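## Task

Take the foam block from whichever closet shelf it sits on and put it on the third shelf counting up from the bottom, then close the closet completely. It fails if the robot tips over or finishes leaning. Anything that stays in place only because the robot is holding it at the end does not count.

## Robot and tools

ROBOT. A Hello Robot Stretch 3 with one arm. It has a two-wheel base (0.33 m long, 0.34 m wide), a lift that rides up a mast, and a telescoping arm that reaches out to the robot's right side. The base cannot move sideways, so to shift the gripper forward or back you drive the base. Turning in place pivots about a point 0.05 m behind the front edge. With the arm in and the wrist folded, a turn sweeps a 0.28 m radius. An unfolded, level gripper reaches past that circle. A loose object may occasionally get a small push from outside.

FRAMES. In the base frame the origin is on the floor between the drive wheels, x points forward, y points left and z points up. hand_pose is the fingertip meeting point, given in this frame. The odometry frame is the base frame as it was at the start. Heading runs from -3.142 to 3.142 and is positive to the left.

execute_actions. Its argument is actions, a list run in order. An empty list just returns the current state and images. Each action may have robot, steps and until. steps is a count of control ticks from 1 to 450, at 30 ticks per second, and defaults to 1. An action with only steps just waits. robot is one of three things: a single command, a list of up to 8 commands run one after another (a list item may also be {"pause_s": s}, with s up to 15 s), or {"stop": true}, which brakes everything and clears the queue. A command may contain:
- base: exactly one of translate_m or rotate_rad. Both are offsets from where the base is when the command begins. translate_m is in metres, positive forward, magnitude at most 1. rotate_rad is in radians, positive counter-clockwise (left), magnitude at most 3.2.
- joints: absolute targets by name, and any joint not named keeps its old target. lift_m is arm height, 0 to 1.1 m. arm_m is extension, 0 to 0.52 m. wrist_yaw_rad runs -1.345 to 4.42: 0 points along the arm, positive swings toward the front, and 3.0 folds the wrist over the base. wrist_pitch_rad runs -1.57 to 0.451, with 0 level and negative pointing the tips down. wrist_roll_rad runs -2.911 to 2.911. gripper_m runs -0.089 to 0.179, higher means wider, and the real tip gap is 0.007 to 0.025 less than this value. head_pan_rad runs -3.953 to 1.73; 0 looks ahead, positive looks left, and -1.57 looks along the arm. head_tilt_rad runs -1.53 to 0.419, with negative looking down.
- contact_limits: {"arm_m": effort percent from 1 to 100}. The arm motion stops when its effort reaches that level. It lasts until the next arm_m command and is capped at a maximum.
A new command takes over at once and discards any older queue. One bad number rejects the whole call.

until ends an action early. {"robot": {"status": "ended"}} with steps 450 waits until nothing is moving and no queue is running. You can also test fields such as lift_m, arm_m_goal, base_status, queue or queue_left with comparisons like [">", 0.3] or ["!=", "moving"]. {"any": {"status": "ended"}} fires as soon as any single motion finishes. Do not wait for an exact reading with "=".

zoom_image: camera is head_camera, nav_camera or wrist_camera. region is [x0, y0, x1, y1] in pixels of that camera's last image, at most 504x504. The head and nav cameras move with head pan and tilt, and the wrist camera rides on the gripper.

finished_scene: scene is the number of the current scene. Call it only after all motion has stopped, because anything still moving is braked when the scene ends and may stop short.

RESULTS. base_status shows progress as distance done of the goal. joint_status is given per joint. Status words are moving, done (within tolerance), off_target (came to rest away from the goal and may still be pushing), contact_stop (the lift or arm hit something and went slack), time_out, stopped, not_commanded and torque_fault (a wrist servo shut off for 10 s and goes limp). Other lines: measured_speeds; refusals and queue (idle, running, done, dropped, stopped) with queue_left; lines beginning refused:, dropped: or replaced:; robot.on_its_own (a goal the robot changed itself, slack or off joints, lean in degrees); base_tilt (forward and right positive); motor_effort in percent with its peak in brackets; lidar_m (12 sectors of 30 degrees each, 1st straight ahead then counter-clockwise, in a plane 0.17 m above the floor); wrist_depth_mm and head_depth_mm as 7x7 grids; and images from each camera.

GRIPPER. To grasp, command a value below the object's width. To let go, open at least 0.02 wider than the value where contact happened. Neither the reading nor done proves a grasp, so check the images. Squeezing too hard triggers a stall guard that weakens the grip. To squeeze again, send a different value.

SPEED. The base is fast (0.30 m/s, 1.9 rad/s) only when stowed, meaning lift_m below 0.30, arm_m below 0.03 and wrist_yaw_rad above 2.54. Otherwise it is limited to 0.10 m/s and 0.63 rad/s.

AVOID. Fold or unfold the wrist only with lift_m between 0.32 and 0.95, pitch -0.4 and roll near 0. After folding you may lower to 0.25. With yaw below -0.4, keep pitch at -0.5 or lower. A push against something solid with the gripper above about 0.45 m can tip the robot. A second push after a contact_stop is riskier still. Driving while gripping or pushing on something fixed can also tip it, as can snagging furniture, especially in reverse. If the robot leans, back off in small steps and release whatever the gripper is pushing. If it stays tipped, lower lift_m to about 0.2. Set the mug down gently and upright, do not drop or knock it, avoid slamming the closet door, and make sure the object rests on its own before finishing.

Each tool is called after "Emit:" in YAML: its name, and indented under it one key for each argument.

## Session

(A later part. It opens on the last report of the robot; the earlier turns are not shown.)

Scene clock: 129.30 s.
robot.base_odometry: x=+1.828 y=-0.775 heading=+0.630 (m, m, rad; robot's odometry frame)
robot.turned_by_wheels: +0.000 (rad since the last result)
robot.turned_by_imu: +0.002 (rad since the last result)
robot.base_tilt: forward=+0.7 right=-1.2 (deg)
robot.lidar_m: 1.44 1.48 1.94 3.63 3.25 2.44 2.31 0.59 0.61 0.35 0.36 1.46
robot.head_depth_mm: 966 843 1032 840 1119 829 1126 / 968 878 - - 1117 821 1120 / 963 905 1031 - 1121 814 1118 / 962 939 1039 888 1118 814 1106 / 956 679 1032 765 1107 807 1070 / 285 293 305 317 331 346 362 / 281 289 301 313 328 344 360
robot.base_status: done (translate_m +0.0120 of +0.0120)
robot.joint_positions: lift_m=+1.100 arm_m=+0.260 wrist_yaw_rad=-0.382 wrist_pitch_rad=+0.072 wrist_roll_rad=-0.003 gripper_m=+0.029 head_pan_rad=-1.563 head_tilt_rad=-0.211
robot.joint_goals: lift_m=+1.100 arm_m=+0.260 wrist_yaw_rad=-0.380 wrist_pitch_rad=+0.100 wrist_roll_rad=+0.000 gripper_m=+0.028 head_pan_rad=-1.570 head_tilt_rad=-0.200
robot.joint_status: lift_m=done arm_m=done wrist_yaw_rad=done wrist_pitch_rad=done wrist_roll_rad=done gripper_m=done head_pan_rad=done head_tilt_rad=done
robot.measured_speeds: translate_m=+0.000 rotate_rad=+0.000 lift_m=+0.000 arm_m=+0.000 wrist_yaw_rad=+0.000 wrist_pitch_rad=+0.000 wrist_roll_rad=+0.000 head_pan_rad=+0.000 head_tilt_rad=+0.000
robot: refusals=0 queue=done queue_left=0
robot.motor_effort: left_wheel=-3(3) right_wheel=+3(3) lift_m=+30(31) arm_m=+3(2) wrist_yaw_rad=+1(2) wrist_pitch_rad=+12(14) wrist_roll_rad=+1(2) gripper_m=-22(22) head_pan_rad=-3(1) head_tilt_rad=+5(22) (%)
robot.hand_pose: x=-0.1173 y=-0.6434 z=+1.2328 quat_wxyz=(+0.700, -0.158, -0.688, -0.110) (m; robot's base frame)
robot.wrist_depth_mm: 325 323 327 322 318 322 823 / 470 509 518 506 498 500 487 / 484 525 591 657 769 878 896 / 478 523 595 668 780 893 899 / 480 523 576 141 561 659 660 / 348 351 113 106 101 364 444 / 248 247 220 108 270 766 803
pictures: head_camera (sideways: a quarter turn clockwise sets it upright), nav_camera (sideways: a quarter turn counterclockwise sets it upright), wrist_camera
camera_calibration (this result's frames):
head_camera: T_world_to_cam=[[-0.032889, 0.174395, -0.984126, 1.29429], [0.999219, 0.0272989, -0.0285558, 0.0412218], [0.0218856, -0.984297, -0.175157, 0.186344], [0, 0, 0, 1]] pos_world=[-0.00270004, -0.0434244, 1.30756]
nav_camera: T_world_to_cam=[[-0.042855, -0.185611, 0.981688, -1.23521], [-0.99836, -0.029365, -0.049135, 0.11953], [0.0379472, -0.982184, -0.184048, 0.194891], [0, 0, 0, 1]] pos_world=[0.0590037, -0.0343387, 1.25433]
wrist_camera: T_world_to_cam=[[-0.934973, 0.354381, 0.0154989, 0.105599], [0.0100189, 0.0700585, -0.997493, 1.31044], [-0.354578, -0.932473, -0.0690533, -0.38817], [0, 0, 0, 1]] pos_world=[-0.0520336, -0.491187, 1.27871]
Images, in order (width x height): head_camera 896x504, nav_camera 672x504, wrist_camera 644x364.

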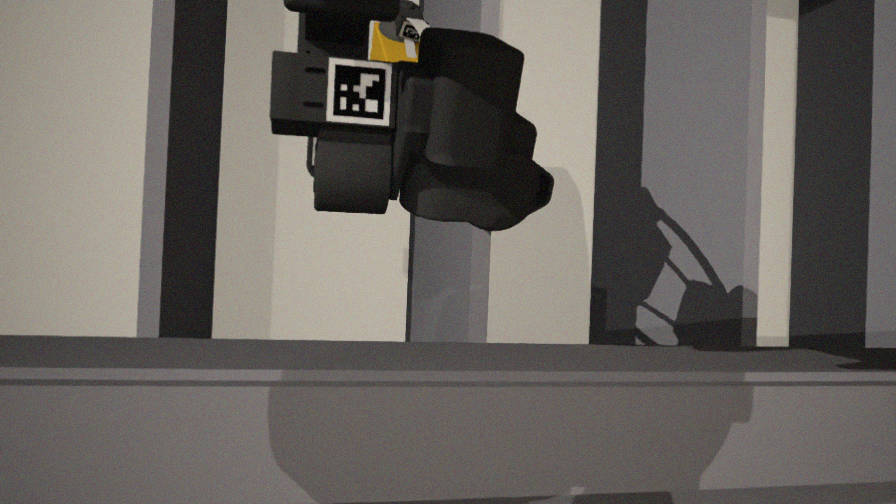

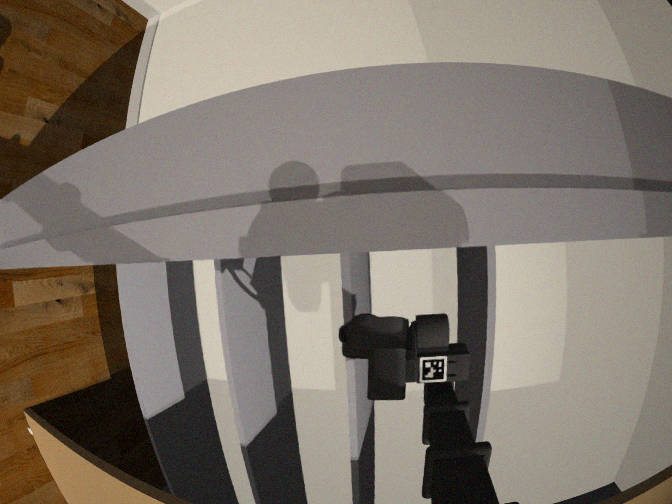

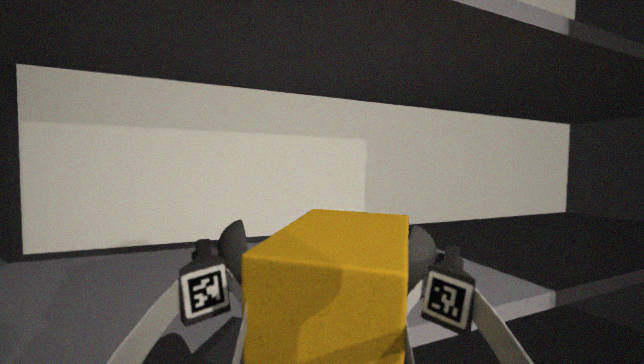

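Emit:
execute_actions:
  actions:
    - {"robot":[{"joints":{"arm_m":0.42},"contact_limits":{"arm_m":15}},{"joints":{"wrist_pitch_rad":0.03,"lift_m":1.095}}]}
    - {"steps":450,"until":{"robot":{"status":"ended"}}}

Scene clock: 132.87 s.
robot.base_odometry: x=+1.828 y=-0.775 heading=+0.630 (m, m, rad; robot's odometry frame)
robot.turned_by_wheels: +0.000 (rad since the last result)
robot.turned_by_imu: +0.001 (rad since the last result)
robot.base_tilt: forward=+0.7 right=-1.2 (deg)
robot.lidar_m: 1.44 1.48 1.94 3.64 3.26 2.44 2.31 0.59 0.61 0.35 0.36 1.47
robot.head_depth_mm: 968 844 1023 894 1118 828 1129 / 968 873 1032 726 1111 822 1125 / 967 906 1032 891 1118 820 1118 / 961 937 1042 883 1110 811 1108 / 953 679 1037 764 1105 807 1072 / 287 292 304 317 330 346 362 / 282 289 300 313 328 343 360
robot.base_status: done (translate_m +0.0120 of +0.0120)
robot.joint_positions: lift_m=+1.095 arm_m=+0.420 wrist_yaw_rad=-0.382 wrist_pitch_rad=+0.012 wrist_roll_rad=-0.003 gripper_m=+0.029 head_pan_rad=-1.563 head_tilt_rad=-0.211
robot.joint_goals: lift_m=+1.095 arm_m=+0.420 wrist_yaw_rad=-0.380 wrist_pitch_rad=+0.030 wrist_roll_rad=+0.000 gripper_m=+0.028 head_pan_rad=-1.570 head_tilt_rad=-0.200
robot.joint_status: lift_m=done arm_m=done wrist_yaw_rad=done wrist_pitch_rad=done wrist_roll_rad=done gripper_m=done head_pan_rad=done head_tilt_rad=done
robot.measured_speeds: translate_m=+0.000 rotate_rad=+0.000 lift_m=+0.000 arm_m=+0.000 wrist_yaw_rad=+0.000 wrist_pitch_rad=+0.000 wrist_roll_rad=+0.000 head_pan_rad=+0.000 head_tilt_rad=+0.000
robot: refusals=0 queue=done queue_left=0
robot.motor_effort: left_wheel=-3(3) right_wheel=+3(3) lift_m=+21(29) arm_m=+3(4) wrist_yaw_rad=+2(2) wrist_pitch_rad=+8(15) wrist_roll_rad=+1(1) gripper_m=-23(22) head_pan_rad=-2(3) head_tilt_rad=+5(4) (%)
robot.contact_limits: arm_m 15 (drawing in: default 18, maximum 30; extending or still: default 25, maximum 41)
robot.hand_pose: x=-0.1170 y=-0.8027 z=+1.2129 quat_wxyz=(+0.696, -0.138, -0.692, -0.131) (m; robot's base frame)
robot.wrist_depth_mm: 342 374 401 405 394 386 388 / 355 377 423 481 531 609 659 / 355 387 433 492 552 659 776 / 361 394 437 490 562 659 783 / 362 396 433 141 412 476 474 / 280 284 113 106 101 290 291 / 205 206 187 108 189 210 211
pictures: head_camera (sideways: a quarter turn clockwise sets it upright), nav_camera (sideways: a quarter turn counterclockwise sets it upright), wrist_camera
camera_calibration (this result's frames):
head_camera: T_world_to_cam=[[-0.032888, 0.174332, -0.984138, 1.2943], [0.999219, 0.0272943, -0.0285571, 0.0412235], [0.021883, -0.984309, -0.175094, 0.186262], [0, 0, 0, 1]] pos_world=[-0.00270016, -0.043424, 1.30756]
nav_camera: T_world_to_cam=[[-0.042856, -0.185548, 0.9817, -1.23522], [-0.99836, -0.0293654, -0.0491336, 0.119528], [0.0379446, -0.982196, -0.183985, 0.194809], [0, 0, 0, 1]] pos_world=[0.0590036, -0.0343419, 1.25433]
wrist_camera: T_world_to_cam=[[-0.935302, 0.35356, 0.0143153, 0.16336], [0.0322383, 0.125431, -0.991578, 1.34156], [-0.352378, -0.926964, -0.128714, -0.460904], [0, 0, 0, 1]] pos_world=[-0.0528707, -0.653272, 1.2686]
Images, in order (width x height): head_camera 896x504, nav_camera 672x504, wrist_camera 644x364.

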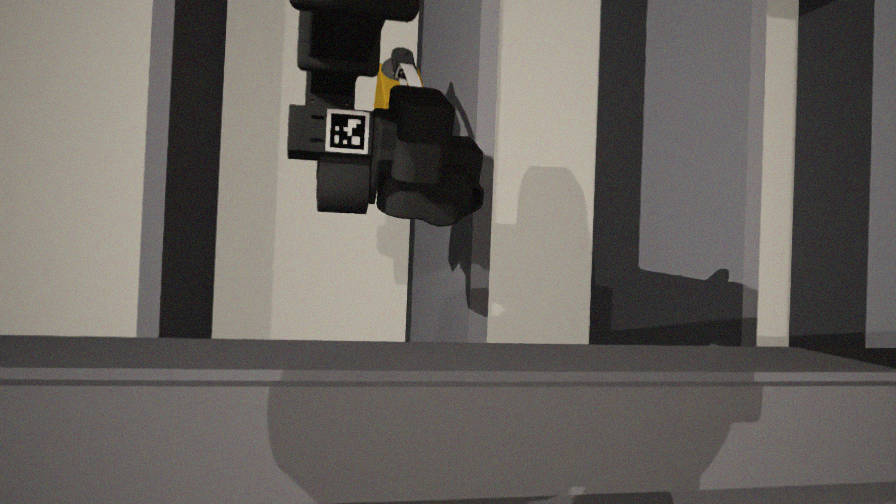

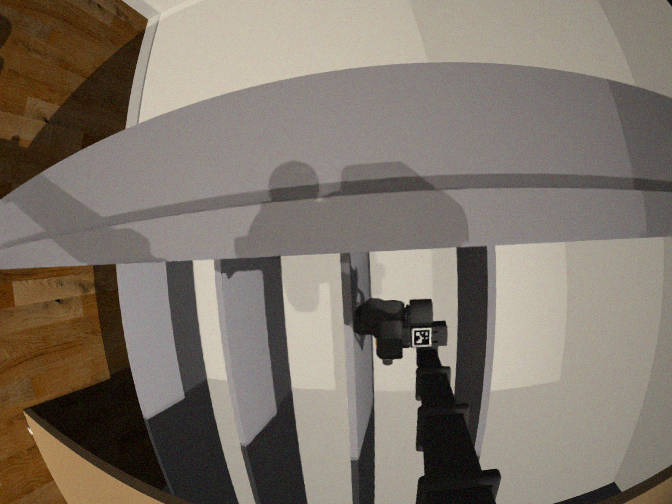

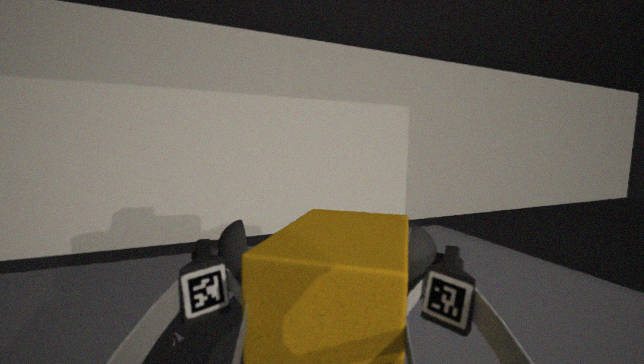

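Emit:
execute_actions:
  actions:
    - {"robot":{"joints":{"lift_m":1.062,"wrist_pitch_rad":0.02}},"steps":450,"until":{"robot":{"status":"ended"}}}

Scene clock: 134.40 s.
robot.base_odometry: x=+1.828 y=-0.775 heading=+0.630 (m, m, rad; robot's odometry frame)
robot.turned_by_wheels: +0.000 (rad since the last result)
robot.turned_by_imu: +0.000 (rad since the last result)
robot.base_tilt: forward=+0.7 right=-1.2 (deg)
robot.lidar_m: 1.44 1.48 1.93 3.63 3.25 2.44 2.31 0.59 0.61 0.36 0.36 1.47
robot.head_depth_mm: 967 843 1038 823 1114 828 1128 / 971 876 1038 742 1118 824 1121 / 960 905 1038 - 1123 817 1120 / 962 937 1035 889 1113 809 1112 / 955 681 1032 763 1102 806 1062 / 287 293 304 317 330 346 363 / 282 289 300 313 328 343 359
robot.base_status: done (translate_m +0.0120 of +0.0120)
robot.joint_positions: lift_m=+1.062 arm_m=+0.420 wrist_yaw_rad=-0.382 wrist_pitch_rad=+0.001 wrist_roll_rad=-0.003 gripper_m=+0.029 head_pan_rad=-1.563 head_tilt_rad=-0.211
robot.joint_goals: lift_m=+1.062 arm_m=+0.420 wrist_yaw_rad=-0.380 wrist_pitch_rad=+0.020 wrist_roll_rad=+0.000 gripper_m=+0.028 head_pan_rad=-1.570 head_tilt_rad=-0.200
robot.joint_status: lift_m=done arm_m=done wrist_yaw_rad=done wrist_pitch_rad=done wrist_roll_rad=done gripper_m=done head_pan_rad=done head_tilt_rad=done
robot.measured_speeds: translate_m=+0.000 rotate_rad=+0.000 lift_m=+0.000 arm_m=+0.000 wrist_yaw_rad=+0.000 wrist_pitch_rad=+0.000 wrist_roll_rad=+0.000 head_pan_rad=+0.000 head_tilt_rad=+0.000
robot: refusals=0 queue=done queue_left=0
robot.motor_effort: left_wheel=-3(3) right_wheel=+3(3) lift_m=+21(20) arm_m=+3(3) wrist_yaw_rad=+1(1) wrist_pitch_rad=+8(10) wrist_roll_rad=+1(1) gripper_m=-22(22) head_pan_rad=-3(2) head_tilt_rad=+4(4) (%)
robot.contact_limits: arm_m 15 (drawing in: default 18, maximum 30; extending or still: default 25, maximum 41)
robot.hand_pose: x=-0.1169 y=-0.8025 z=+1.1771 quat_wxyz=(+0.696, -0.134, -0.693, -0.134) (m; robot's base frame)
robot.wrist_depth_mm: 343 373 415 462 499 482 484 / 350 378 425 474 544 639 741 / 355 390 425 485 560 640 786 / 360 391 437 499 557 631 742 / 313 320 340 141 296 331 334 / 202 204 113 106 101 210 211 / 148 149 136 108 137 152 153
pictures: head_camera (sideways: a quarter turn clockwise sets it upright), nav_camera (sideways: a quarter turn counterclockwise sets it upright), wrist_camera
camera_calibration (this result's frames):
head_camera: T_world_to_cam=[[-0.032888, 0.174332, -0.984138, 1.2943], [0.999219, 0.0272942, -0.0285571, 0.0412234], [0.0218828, -0.984309, -0.175094, 0.186263], [0, 0, 0, 1]] pos_world=[-0.00270017, -0.043424, 1.30756]
nav_camera: T_world_to_cam=[[-0.0428561, -0.185548, 0.9817, -1.23522], [-0.99836, -0.0293653, -0.0491336, 0.119528], [0.0379445, -0.982196, -0.183985, 0.194809], [0, 0, 0, 1]] pos_world=[0.0590036, -0.0343419, 1.25433]
wrist_camera: T_world_to_cam=[[-0.935358, 0.353423, 0.0140932, 0.164021], [0.0362916, 0.13553, -0.990108, 1.31286], [-0.351837, -0.925594, -0.139596, -0.451298], [0, 0, 0, 1]] pos_world=[-0.053011, -0.653621, 1.23457]
Images, in order (width x height): head_camera 896x504, nav_camera 672x504, wrist_camera 644x364.

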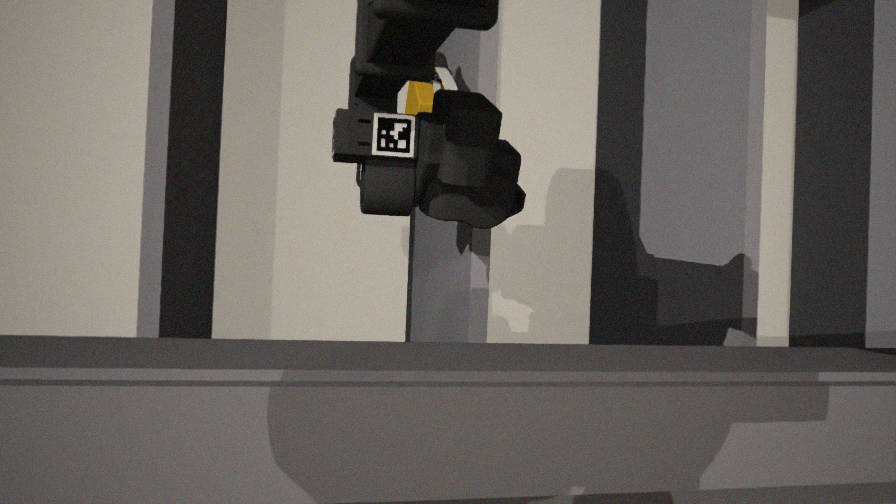

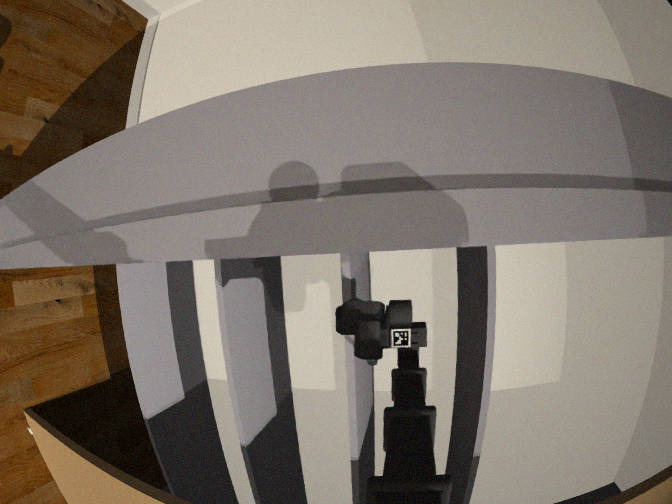

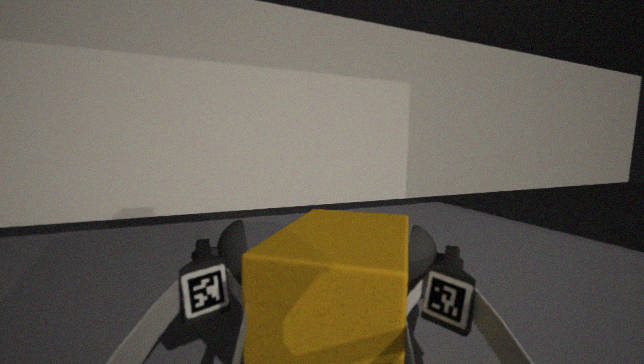

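Emit:
execute_actions:
  actions:
    - {"robot":[{"joints":{"lift_m":1.051}},{"joints":{"gripper_m":0.13}},{"joints":{"lift_m":1.056}},{"joints":{"arm_m":0.0}},{"joints":{"gripper_m":-0.03,"head_tilt_rad":-0.35}}]}
    - {"steps":450,"until":{"robot":{"status":"ended"}}}

Scene clock: 144.40 s.
robot.base_odometry: x=+1.828 y=-0.775 heading=+0.630 (m, m, rad; robot's odometry frame)
robot.turned_by_wheels: +0.000 (rad since the last result)
robot.turned_by_imu: +0.002 (rad since the last result)
robot.base_tilt: forward=+0.7 right=-1.3 (deg)
robot.lidar_m: 1.44 1.47 1.94 3.63 3.25 2.44 2.31 0.59 0.61 0.35 0.36 1.47
robot.head_depth_mm: 710 989 1025 - - - - / 725 990 728 - - - - / 744 988 989 1115 - - - / 764 990 970 1124 897 1171 983 / 674 981 824 1102 812 1093 934 / 292 293 310 329 353 382 416 / - 288 305 329 357 387 424
robot.base_status: done (translate_m +0.0120 of +0.0120)
robot.joint_positions: lift_m=+1.056 arm_m=+0.002 wrist_yaw_rad=-0.382 wrist_pitch_rad=+0.004 wrist_roll_rad=-0.003 gripper_m=-0.029 head_pan_rad=-1.563 head_tilt_rad=-0.345
robot.joint_goals: lift_m=+1.056 arm_m=+0.000 wrist_yaw_rad=-0.380 wrist_pitch_rad=+0.020 wrist_roll_rad=+0.000 gripper_m=-0.030 head_pan_rad=-1.570 head_tilt_rad=-0.350
robot.joint_status: lift_m=done arm_m=done wrist_yaw_rad=done wrist_pitch_rad=done wrist_roll_rad=done gripper_m=done head_pan_rad=done head_tilt_rad=done
robot.measured_speeds: translate_m=+0.000 rotate_rad=+0.000 lift_m=+0.000 arm_m=+0.000 wrist_yaw_rad=+0.000 wrist_pitch_rad=+0.000 wrist_roll_rad=+0.000 head_pan_rad=+0.000 head_tilt_rad=+0.000
robot: refusals=0 queue=done queue_left=0
robot.motor_effort: left_wheel=-3(3) right_wheel=+3(3) lift_m=+29(32) arm_m=-2(3) wrist_yaw_rad=+2(2) wrist_pitch_rad=+8(8) wrist_roll_rad=+1(2) gripper_m=-10(96) head_pan_rad=-2(3) head_tilt_rad=-2(13) (%)
robot.hand_pose: x=-0.1169 y=-0.3853 z=+1.1713 quat_wxyz=(+0.696, -0.135, -0.693, -0.133) (m; robot's base frame)
robot.wrist_depth_mm: 474 515 508 548 604 - 359 / 549 730 791 889 884 841 315 / 544 725 812 922 - - 315 / 502 719 551 766 792 - 317 / 421 741 836 933 - - 316 / 512 757 836 - 859 864 321 / 505 627 640 639 675 - 334
pictures: head_camera (sideways: a quarter turn clockwise sets it upright), nav_camera (sideways: a quarter turn counterclockwise sets it upright), wrist_camera
camera_calibration (this result's frames):
head_camera: T_world_to_cam=[[-0.0338838, 0.304613, -0.951873, 1.25214], [0.999192, 0.0309341, -0.0256689, 0.0374588], [0.0216263, -0.951974, -0.305415, 0.355885], [0, 0, 0, 1]] pos_world=[-0.00269783, -0.0437815, 1.30153]
nav_camera: T_world_to_cam=[[-0.0418636, -0.315405, 0.948033, -1.19123], [-0.998413, -0.0225774, -0.0515996, 0.12273], [0.037679, -0.948688, -0.313959, 0.363979], [0, 0, 0, 1]] pos_world=[0.058952, -0.0276459, 1.24993]
wrist_camera: T_world_to_cam=[[-0.93535, 0.35344, 0.0141487, 0.0165987], [0.0352899, 0.133042, -0.990482, 1.25], [-0.351958, -0.925948, -0.136914, -0.0692933], [0, 0, 0, 1]] pos_world=[-0.0529752, -0.236332, 1.22838]
Images, in order (width x height): head_camera 896x504, nav_camera 672x504, wrist_camera 644x364.

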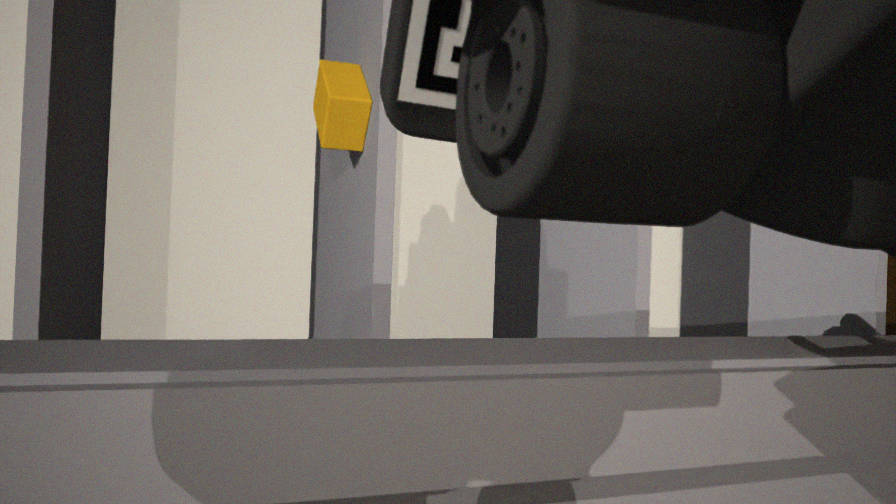

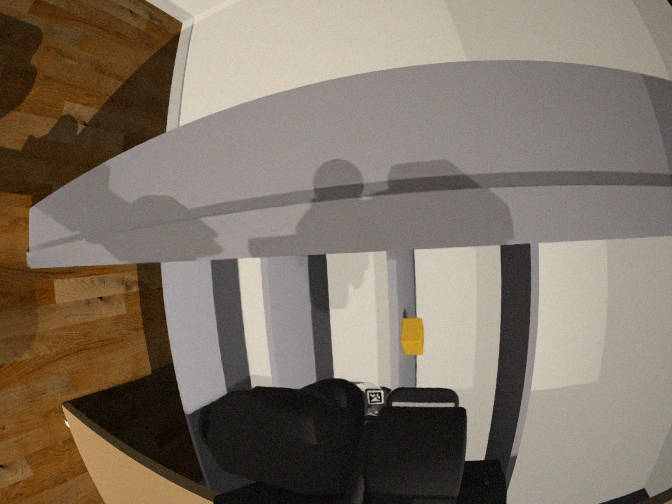

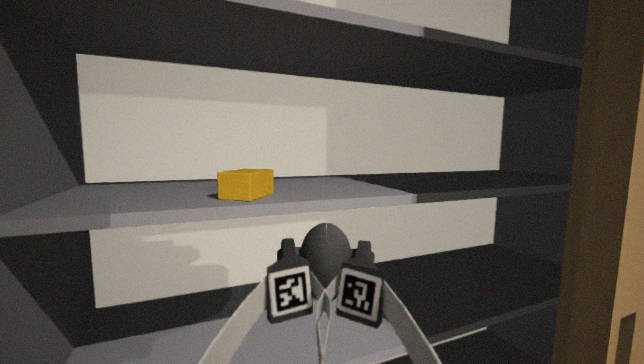

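Emit:
execute_actions:
  actions:
    - {"robot":[{"base":{"translate_m":-0.12},"joints":{"lift_m":0.925}},{"joints":{"wrist_yaw_rad":1.62,"head_pan_rad":-0.7,"head_tilt_rad":-0.3}},{"base":{"translate_m":0.27}},{"base":{"rotate_rad":-1.6}},{"joints":{"arm_m":0.42}}]}
    - {"steps":450,"until":{"robot":{"status":"ended"}}}
    - {"steps":300,"until":{"robot":{"status":"ended"}}}

Scene clock: 161.70 s.
robot.base_odometry: x=+1.949 y=-0.687 heading=-0.970 (m, m, rad; robot's odometry frame)
robot.turned_by_wheels: -1.600 (rad since the last result)
robot.turned_by_imu: -1.568 (rad since the last result)
robot.base_tilt: forward=+0.7 right=-1.3 (deg)
robot.lidar_m: 0.34 0.36 1.38 1.30 1.32 1.70 3.65 3.29 2.63 2.46 0.71 1.16
robot.head_depth_mm: 580 609 646 701 782 880 1009 / 1445 1500 1558 1324 751 790 847 / 1368 1451 1505 1529 1592 1394 1548 / 1240 1328 1364 1462 1493 1275 1527 / 1127 1234 1199 1353 1059 1263 1408 / 1037 1132 1155 1247 940 1257 1050 / 888 1055 1066 1172 927 1199 985
robot.base_status: done (rotate_rad -1.5999 of -1.6000)
robot.joint_positions: lift_m=+0.925 arm_m=+0.420 wrist_yaw_rad=+1.618 wrist_pitch_rad=+0.003 wrist_roll_rad=-0.003 gripper_m=-0.029 head_pan_rad=-0.707 head_tilt_rad=-0.310
robot.joint_goals: lift_m=+0.925 arm_m=+0.420 wrist_yaw_rad=+1.620 wrist_pitch_rad=+0.020 wrist_roll_rad=+0.000 gripper_m=-0.030 head_pan_rad=-0.700 head_tilt_rad=-0.300
robot.joint_status: lift_m=done arm_m=done wrist_yaw_rad=done wrist_pitch_rad=done wrist_roll_rad=done gripper_m=done head_pan_rad=done head_tilt_rad=done
robot.measured_speeds: translate_m=+0.000 rotate_rad=+0.000 lift_m=+0.000 arm_m=+0.000 wrist_yaw_rad=+0.000 wrist_pitch_rad=+0.000 wrist_roll_rad=+0.000 head_pan_rad=+0.000 head_tilt_rad=+0.000
robot: refusals=0 queue=done queue_left=0
robot.motor_effort: left_wheel=+3(10) right_wheel=-2(7) lift_m=+20(29) arm_m=+3(4) wrist_yaw_rad=+2(5) wrist_pitch_rad=+7(7) wrist_roll_rad=+1(1) gripper_m=-12(11) head_pan_rad=+2(33) head_tilt_rad=+4(8) (%)
robot.hand_pose: x=+0.2347 y=-0.5526 z=+1.0406 quat_wxyz=(+0.489, +0.510, -0.488, +0.513) (m; robot's base frame)
robot.wrist_depth_mm: 636 818 847 843 327 326 326 / 649 920 - - 332 333 334 / 645 857 - - 337 340 342 / 633 938 - - 346 345 346 / 638 813 898 - 357 353 351 / 648 863 - - 356 360 359 / 640 891 - - 367 367 366
pictures: head_camera (sideways: a quarter turn clockwise sets it upright), nav_camera (sideways: a quarter turn counterclockwise sets it upright), wrist_camera
camera_calibration (this result's frames):
head_camera: T_world_to_cam=[[-0.226389, 0.151922, -0.962116, 1.26669], [0.632187, 0.774363, -0.0264809, 0.0407559], [0.741004, -0.614232, -0.27135, 0.307163], [0, 0, 0, 1]] pos_world=[0.0333905, -0.0353282, 1.30313]
nav_camera: T_world_to_cam=[[0.184997, -0.216292, 0.958642, -1.20647], [-0.635894, -0.770087, -0.0510357, 0.119787], [0.749276, -0.600153, -0.280002, 0.315444], [0, 0, 0, 1]] pos_world=[0.0630101, 0.0206123, 1.25101]
wrist_camera: T_world_to_cam=[[0.0673018, -0.997632, 0.0141387, -0.57552], [-0.136167, -0.0232224, -0.990414, 1.08423], [0.988397, 0.0647314, -0.137407, 0.115092], [0, 0, 0, 1]] pos_world=[0.0726132, -0.556429, 1.09779]
Images, in order (width x height): head_camera 896x504, nav_camera 672x504, wrist_camera 644x364.

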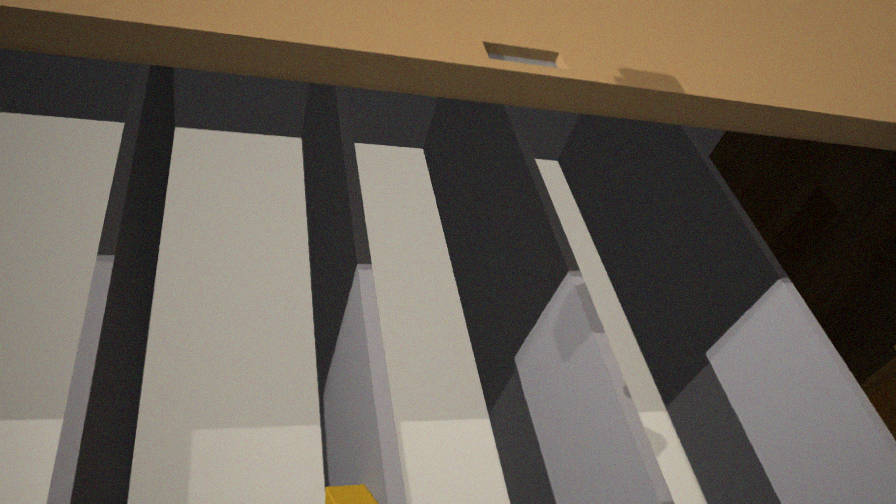

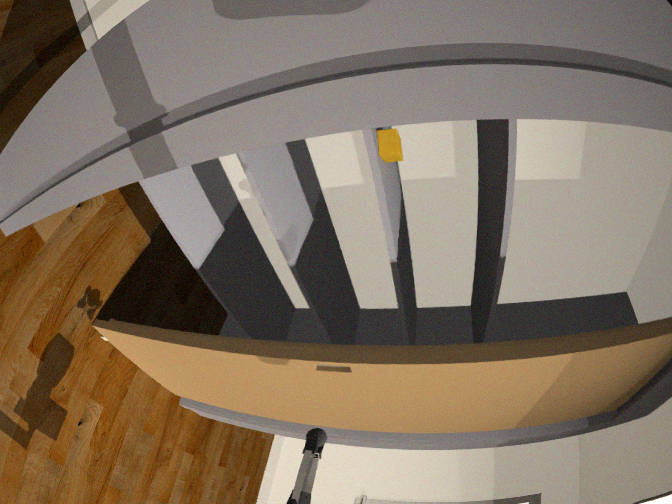

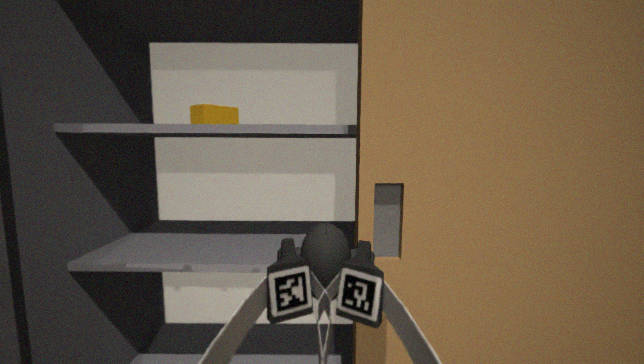

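Emit:
execute_actions:
  actions:
    - {"robot":[{"joints":{"arm_m":0.473}},{"base":{"translate_m":0.15}}]}
    - {"steps":450,"until":{"robot":{"status":"ended"}}}

Scene clock: 166.07 s.
robot.base_odometry: x=+2.034 y=-0.811 heading=-0.970 (m, m, rad; robot's odometry frame)
robot.turned_by_wheels: +0.000 (rad since the last result)
robot.turned_by_imu: +0.000 (rad since the last result)
robot.base_tilt: forward=+0.7 right=-1.2 (deg)
robot.lidar_m: 0.19 0.21 1.23 1.31 1.33 1.72 3.79 3.45 2.61 1.27 0.63 0.20
robot.head_depth_mm: 1320 1372 1399 1445 1527 1400 800 / 1268 1391 1329 1546 1160 1288 1553 / 1128 1255 1269 1403 1020 1280 1414 / 822 1148 1180 1283 955 1223 1030 / 714 1053 1076 1181 951 1136 993 / 635 974 995 1071 941 747 986 / 571 905 932 600 933 688 984
robot.base_status: done (translate_m +0.1500 of +0.1500)
robot.joint_positions: lift_m=+0.925 arm_m=+0.473 wrist_yaw_rad=+1.618 wrist_pitch_rad=+0.003 wrist_roll_rad=-0.003 gripper_m=-0.029 head_pan_rad=-0.707 head_tilt_rad=-0.310
robot.joint_goals: lift_m=+0.925 arm_m=+0.473 wrist_yaw_rad=+1.620 wrist_pitch_rad=+0.020 wrist_roll_rad=+0.000 gripper_m=-0.030 head_pan_rad=-0.700 head_tilt_rad=-0.300
robot.joint_status: lift_m=done arm_m=done wrist_yaw_rad=done wrist_pitch_rad=done wrist_roll_rad=done gripper_m=done head_pan_rad=done head_tilt_rad=done
robot.measured_speeds: translate_m=+0.000 rotate_rad=+0.000 lift_m=+0.000 arm_m=+0.000 wrist_yaw_rad=+0.000 wrist_pitch_rad=+0.000 wrist_roll_rad=+0.000 head_pan_rad=+0.000 head_tilt_rad=+0.000
robot: refusals=0 queue=done queue_left=0
robot.motor_effort: left_wheel=+2(8) right_wheel=-2(4) lift_m=+20(20) arm_m=+3(4) wrist_yaw_rad=+2(2) wrist_pitch_rad=+8(8) wrist_roll_rad=+1(2) gripper_m=-12(12) head_pan_rad=+3(3) head_tilt_rad=+4(4) (%)
robot.hand_pose: x=+0.2347 y=-0.6056 z=+1.0406 quat_wxyz=(+0.489, +0.510, -0.488, +0.513) (m; robot's base frame)
robot.wrist_depth_mm: 717 881 847 190 190 189 191 / 701 862 884 193 194 194 194 / 643 568 901 198 197 198 199 / 720 918 910 202 202 201 202 / 692 885 920 212 206 206 205 / 618 616 615 - 210 210 210 / 705 954 959 214 216 214 215
pictures: head_camera (sideways: a quarter turn clockwise sets it upright), nav_camera (sideways: a quarter turn counterclockwise sets it upright), wrist_camera
camera_calibration (this result's frames):
head_camera: T_world_to_cam=[[-0.226363, 0.151899, -0.962126, 1.2667], [0.632187, 0.774363, -0.0264818, 0.040757], [0.741012, -0.614238, -0.271316, 0.307118], [0, 0, 0, 1]] pos_world=[0.0333905, -0.0353281, 1.30313]
nav_camera: T_world_to_cam=[[0.184971, -0.216269, 0.958652, -1.20648], [-0.635893, -0.770088, -0.0510351, 0.119786], [0.749284, -0.60016, -0.279968, 0.315399], [0, 0, 0, 1]] pos_world=[0.0630115, 0.0206111, 1.25101]
wrist_camera: T_world_to_cam=[[0.0673637, -0.997628, 0.0141386, -0.628395], [-0.136165, -0.0232307, -0.990414, 1.083], [0.988393, 0.0647928, -0.137407, 0.118561], [0, 0, 0, 1]] pos_world=[0.0726127, -0.609428, 1.09779]
Images, in order (width x height): head_camera 896x504, nav_camera 672x504, wrist_camera 644x364.

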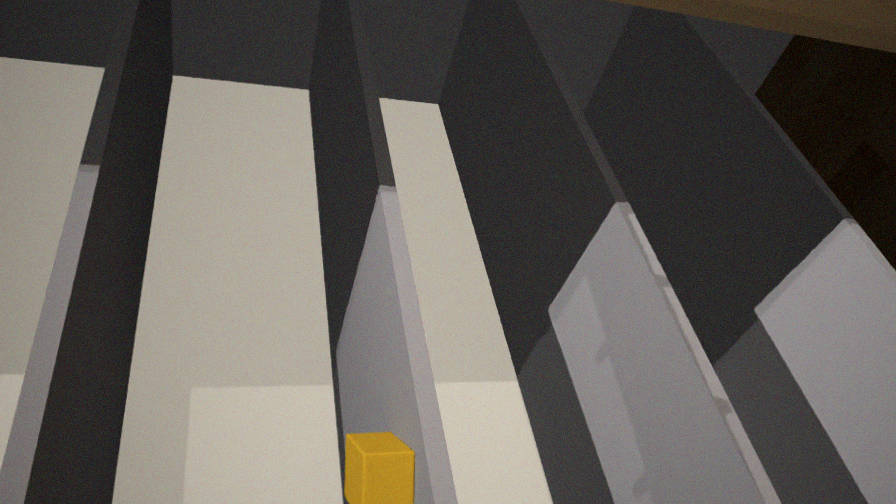

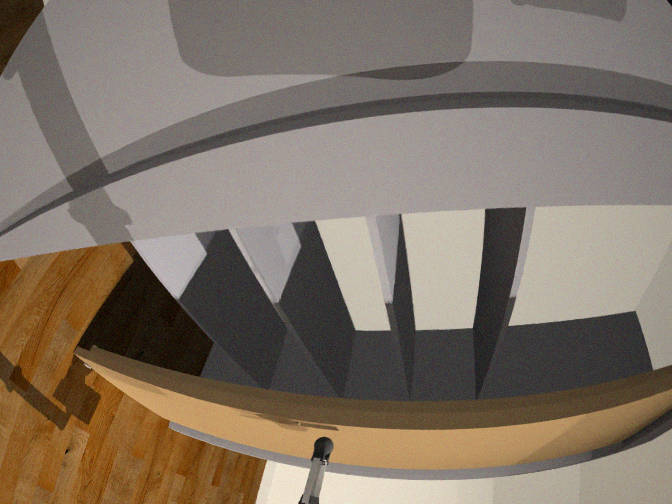

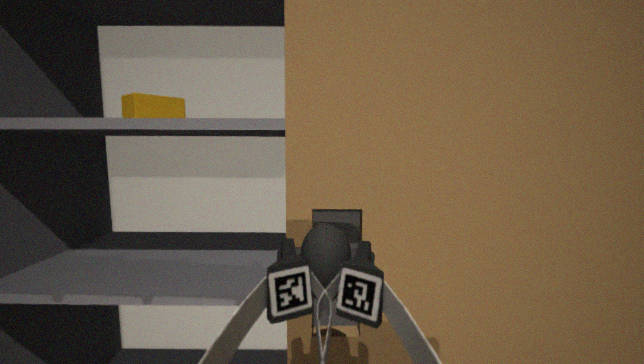

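Emit:
execute_actions:
  actions:
    - {"robot":[{"joints":{"arm_m":0.482}},{"base":{"translate_m":0.043}},{"joints":{"arm_m":0.25},"contact_limits":{"arm_m":20}}]}
    - {"steps":450,"until":{"robot":{"status":"ended"}}}

Scene clock: 172.30 s.
robot.base_odometry: x=+2.058 y=-0.846 heading=-0.971 (m, m, rad; robot's odometry frame)
robot.turned_by_wheels: -0.001 (rad since the last result)
robot.turned_by_imu: -0.086 (rad since the last result)
robot.base_tilt: forward=+0.7 right=-1.2 (deg)
robot.lidar_m: 0.15 0.16 0.19 1.31 1.32 1.61 3.12 3.49 2.70 2.44 0.43 0.16
robot.head_depth_mm: 1253 363 374 391 417 447 540 / 1332 1411 1361 1487 1096 1192 488 / 1192 1315 1299 1424 1024 1279 1417 / 814 1185 1205 1302 959 1229 1032 / 705 1072 1087 1198 953 1135 991 / 625 986 994 1058 939 718 996 / 564 899 923 601 934 686 956
robot.base_status: done (translate_m +0.0429 of +0.0430)
robot.joint_positions: lift_m=+0.925 arm_m=+0.251 wrist_yaw_rad=+1.596 wrist_pitch_rad=-0.003 wrist_roll_rad=-0.003 gripper_m=-0.029 head_pan_rad=-0.706 head_tilt_rad=-0.309
robot.joint_goals: lift_m=+0.925 arm_m=+0.250 wrist_yaw_rad=+1.620 wrist_pitch_rad=+0.020 wrist_roll_rad=+0.000 gripper_m=-0.030 head_pan_rad=-0.700 head_tilt_rad=-0.300
robot.joint_status: lift_m=done arm_m=done wrist_yaw_rad=done wrist_pitch_rad=done wrist_roll_rad=done gripper_m=done head_pan_rad=done head_tilt_rad=done
robot.measured_speeds: translate_m=+0.000 rotate_rad=+0.000 lift_m=+0.000 arm_m=+0.000 wrist_yaw_rad=+0.000 wrist_pitch_rad=+0.000 wrist_roll_rad=+0.000 head_pan_rad=+0.000 head_tilt_rad=+0.000
robot: refusals=0 queue=done queue_left=0
robot.motor_effort: left_wheel=-18(57) right_wheel=+30(43) lift_m=+21(21) arm_m=-5(7) wrist_yaw_rad=+24(58) wrist_pitch_rad=+10(12) wrist_roll_rad=+1(1) gripper_m=-15(18) head_pan_rad=+2(3) head_tilt_rad=+4(4) (%)
robot.contact_limits: arm_m 20 (drawing in: default 18, maximum 30; extending or still: default 25, maximum 41)
robot.hand_pose: x=+0.2347 y=-0.3892 z=+1.0391 quat_wxyz=(+0.496, +0.506, -0.492, +0.506) (m; robot's base frame)
robot.wrist_depth_mm: 545 781 795 160 164 171 178 / 549 799 841 164 169 175 181 / 543 729 576 167 173 180 187 / 554 827 844 171 176 183 191 / 546 771 863 175 180 187 196 / 516 569 568 - 186 192 201 / 501 770 913 196 190 197 206
pictures: head_camera (sideways: a quarter turn clockwise sets it upright), nav_camera (sideways: a quarter turn counterclockwise sets it upright), wrist_camera
camera_calibration (this result's frames):
head_camera: T_world_to_cam=[[-0.225733, 0.151114, -0.962398, 1.26705], [0.63167, 0.774784, -0.0265042, 0.0407894], [0.741645, -0.613901, -0.270348, 0.305855], [0, 0, 0, 1]] pos_world=[0.033414, -0.0353084, 1.30318]
nav_camera: T_world_to_cam=[[0.184388, -0.215515, 0.958934, -1.20685], [-0.635319, -0.770563, -0.0510183, 0.119761], [0.749914, -0.599822, -0.279003, 0.31414], [0, 0, 0, 1]] pos_world=[0.0630361, 0.0206174, 1.25104]
wrist_camera: T_world_to_cam=[[0.0452145, -0.998887, 0.0134027, -0.407017], [-0.142471, -0.0197271, -0.989602, 1.08852], [0.988766, 0.0428349, -0.143205, 0.101658], [0, 0, 0, 1]] pos_world=[0.0729702, -0.389445, 1.09722]
Images, in order (width x height): head_camera 896x504, nav_camera 672x504, wrist_camera 644x364.

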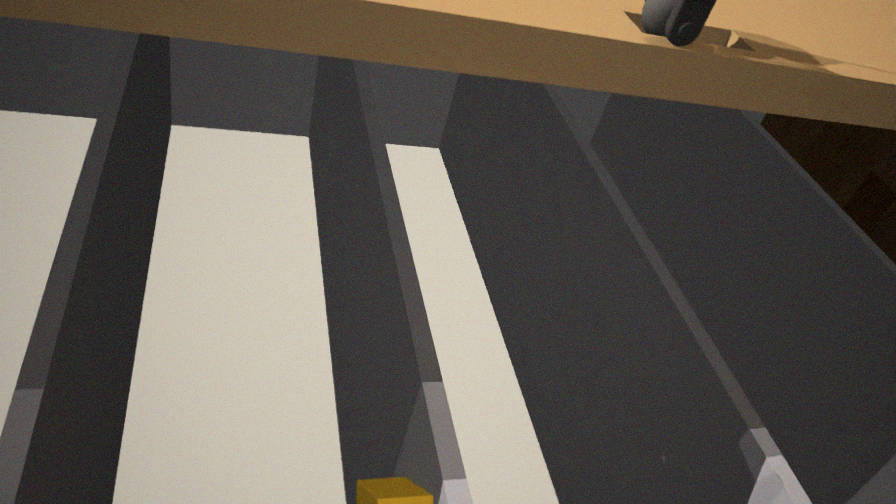

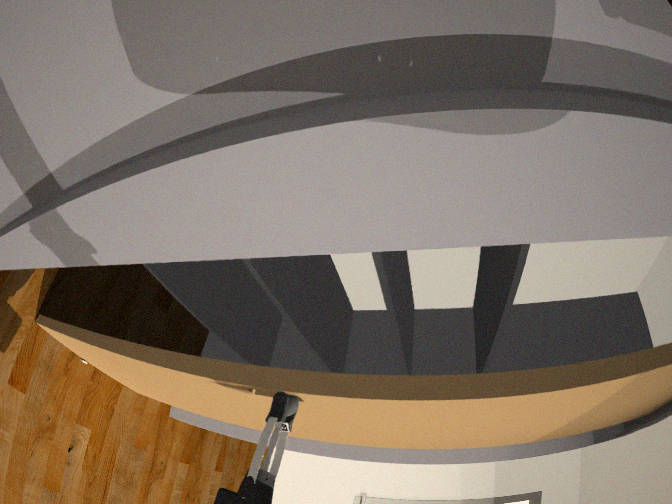

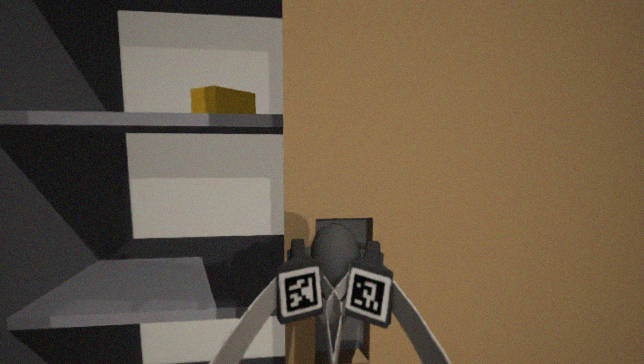

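Emit:
execute_actions:
  actions:
    - {"robot":[{"base":{"translate_m":-0.012}},{"joints":{"arm_m":0.08},"contact_limits":{"arm_m":20}}]}
    - {"steps":450,"until":{"robot":{"status":"ended"}}}

Scene clock: 176.87 s.
robot.base_odometry: x=+2.051 y=-0.836 heading=-0.970 (m, m, rad; robot's odometry frame)
robot.turned_by_wheels: +0.001 (rad since the last result)
robot.turned_by_imu: -0.094 (rad since the last result)
robot.base_tilt: forward=+0.7 right=-1.2 (deg)
robot.lidar_m: 0.15 0.16 0.18 1.32 1.32 1.52 2.61 3.84 2.84 2.44 0.36 0.33
robot.head_depth_mm: 345 380 423 479 551 651 802 / 297 312 341 376 419 476 550 / - - 293 310 339 371 412 / 1191 1278 294 309 326 346 372 / 830 1187 1193 1288 956 1218 995 / 718 1058 1069 1168 941 783 991 / 633 970 981 669 935 688 983
robot.base_status: done (translate_m -0.0120 of -0.0120)
robot.joint_positions: lift_m=+0.925 arm_m=+0.080 wrist_yaw_rad=+1.500 wrist_pitch_rad=-0.005 wrist_roll_rad=-0.003 gripper_m=-0.029 head_pan_rad=-0.706 head_tilt_rad=-0.308
robot.joint_goals: lift_m=+0.925 arm_m=+0.080 wrist_yaw_rad=+1.511 wrist_pitch_rad=+0.020 wrist_roll_rad=+0.000 gripper_m=-0.030 head_pan_rad=-0.700 head_tilt_rad=-0.300
robot.joint_status: lift_m=done arm_m=done wrist_yaw_rad=done wrist_pitch_rad=done wrist_roll_rad=done gripper_m=done head_pan_rad=done head_tilt_rad=done
robot.measured_speeds: translate_m=+0.000 rotate_rad=+0.000 lift_m=+0.000 arm_m=+0.000 wrist_yaw_rad=+0.000 wrist_pitch_rad=+0.000 wrist_roll_rad=+0.000 head_pan_rad=+0.000 head_tilt_rad=+0.000
robot: refusals=0 queue=done queue_left=0
robot.on_its_own: wrist_yaw_rad is held at +1.511, not at your +1.620, by its stall guard, which is not easing now
robot.motor_effort: left_wheel=-5(72) right_wheel=+17(39) lift_m=+21(21) arm_m=-3(6) wrist_yaw_rad=+11(56) wrist_pitch_rad=+11(12) wrist_roll_rad=+1(1) gripper_m=-13(18) head_pan_rad=+3(1) head_tilt_rad=+4(3) (%)
robot.contact_limits: arm_m 20 (drawing in: default 18, maximum 30; extending or still: default 25, maximum 41)
robot.hand_pose: x=+0.2341 y=-0.2435 z=+1.0386 quat_wxyz=(+0.520, +0.483, -0.515, +0.481) (m; robot's base frame)
robot.wrist_depth_mm: 491 739 803 166 179 198 224 / 490 745 824 169 183 205 231 / 420 652 633 173 187 211 236 / 474 779 825 177 193 215 245 / 475 766 843 182 199 222 253 / 469 553 560 - 206 226 259 / 419 625 888 191 208 234 268
pictures: head_camera (sideways: a quarter turn clockwise sets it upright), nav_camera (sideways: a quarter turn counterclockwise sets it upright), wrist_camera
camera_calibration (this result's frames):
head_camera: T_world_to_cam=[[-0.225258, 0.150704, -0.962573, 1.26728], [0.631672, 0.774782, -0.0265187, 0.0408083], [0.741788, -0.614004, -0.269721, 0.305038], [0, 0, 0, 1]] pos_world=[0.0334139, -0.0353074, 1.30321]
nav_camera: T_world_to_cam=[[0.183915, -0.215107, 0.959116, -1.20708], [-0.635282, -0.770594, -0.0510073, 0.119747], [0.750061, -0.599929, -0.278378, 0.313325], [0, 0, 0, 1]] pos_world=[0.063061, 0.0205968, 1.25106]
wrist_camera: T_world_to_cam=[[-0.0504939, -0.998635, 0.0133848, -0.23895], [-0.145556, -0.0059004, -0.989332, 1.09464], [0.988061, -0.0519035, -0.145059, 0.0749786], [0, 0, 0, 1]] pos_world=[0.0731827, -0.228273, 1.09704]
Images, in order (width x height): head_camera 896x504, nav_camera 672x504, wrist_camera 644x364.

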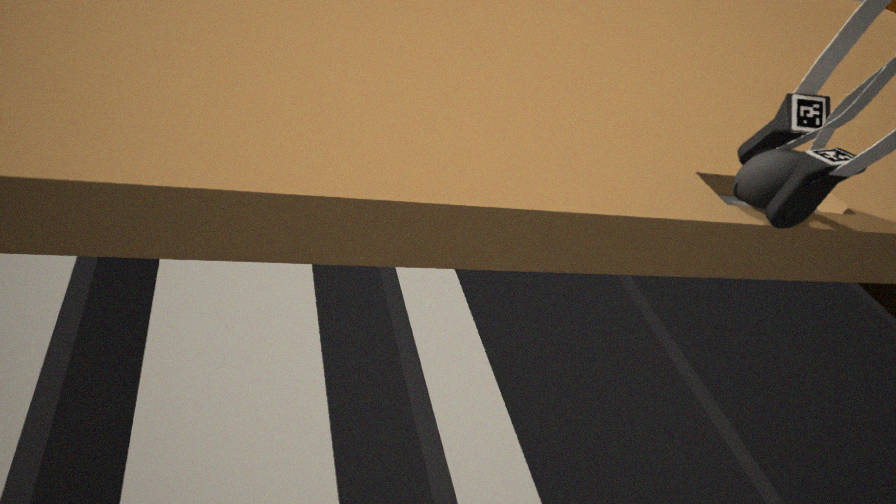

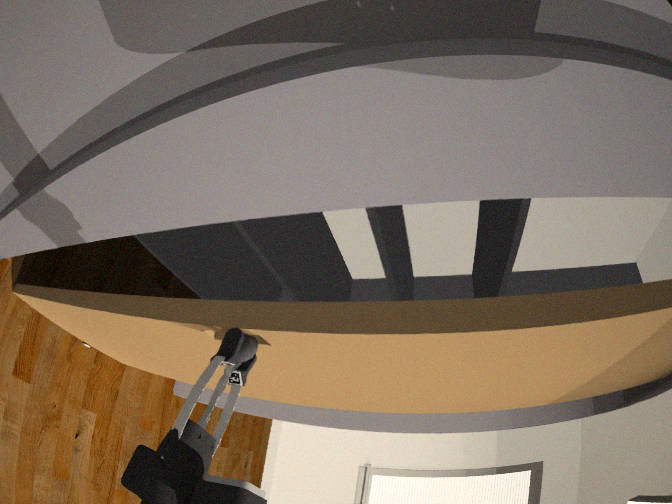

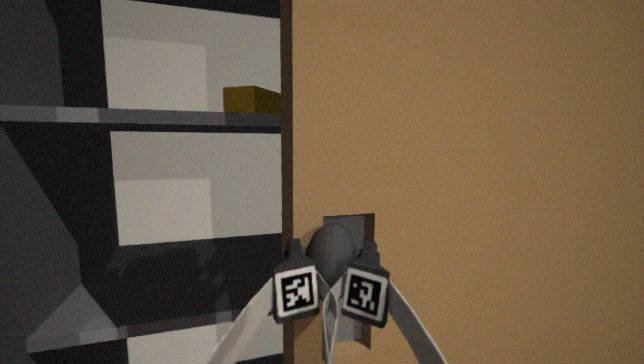

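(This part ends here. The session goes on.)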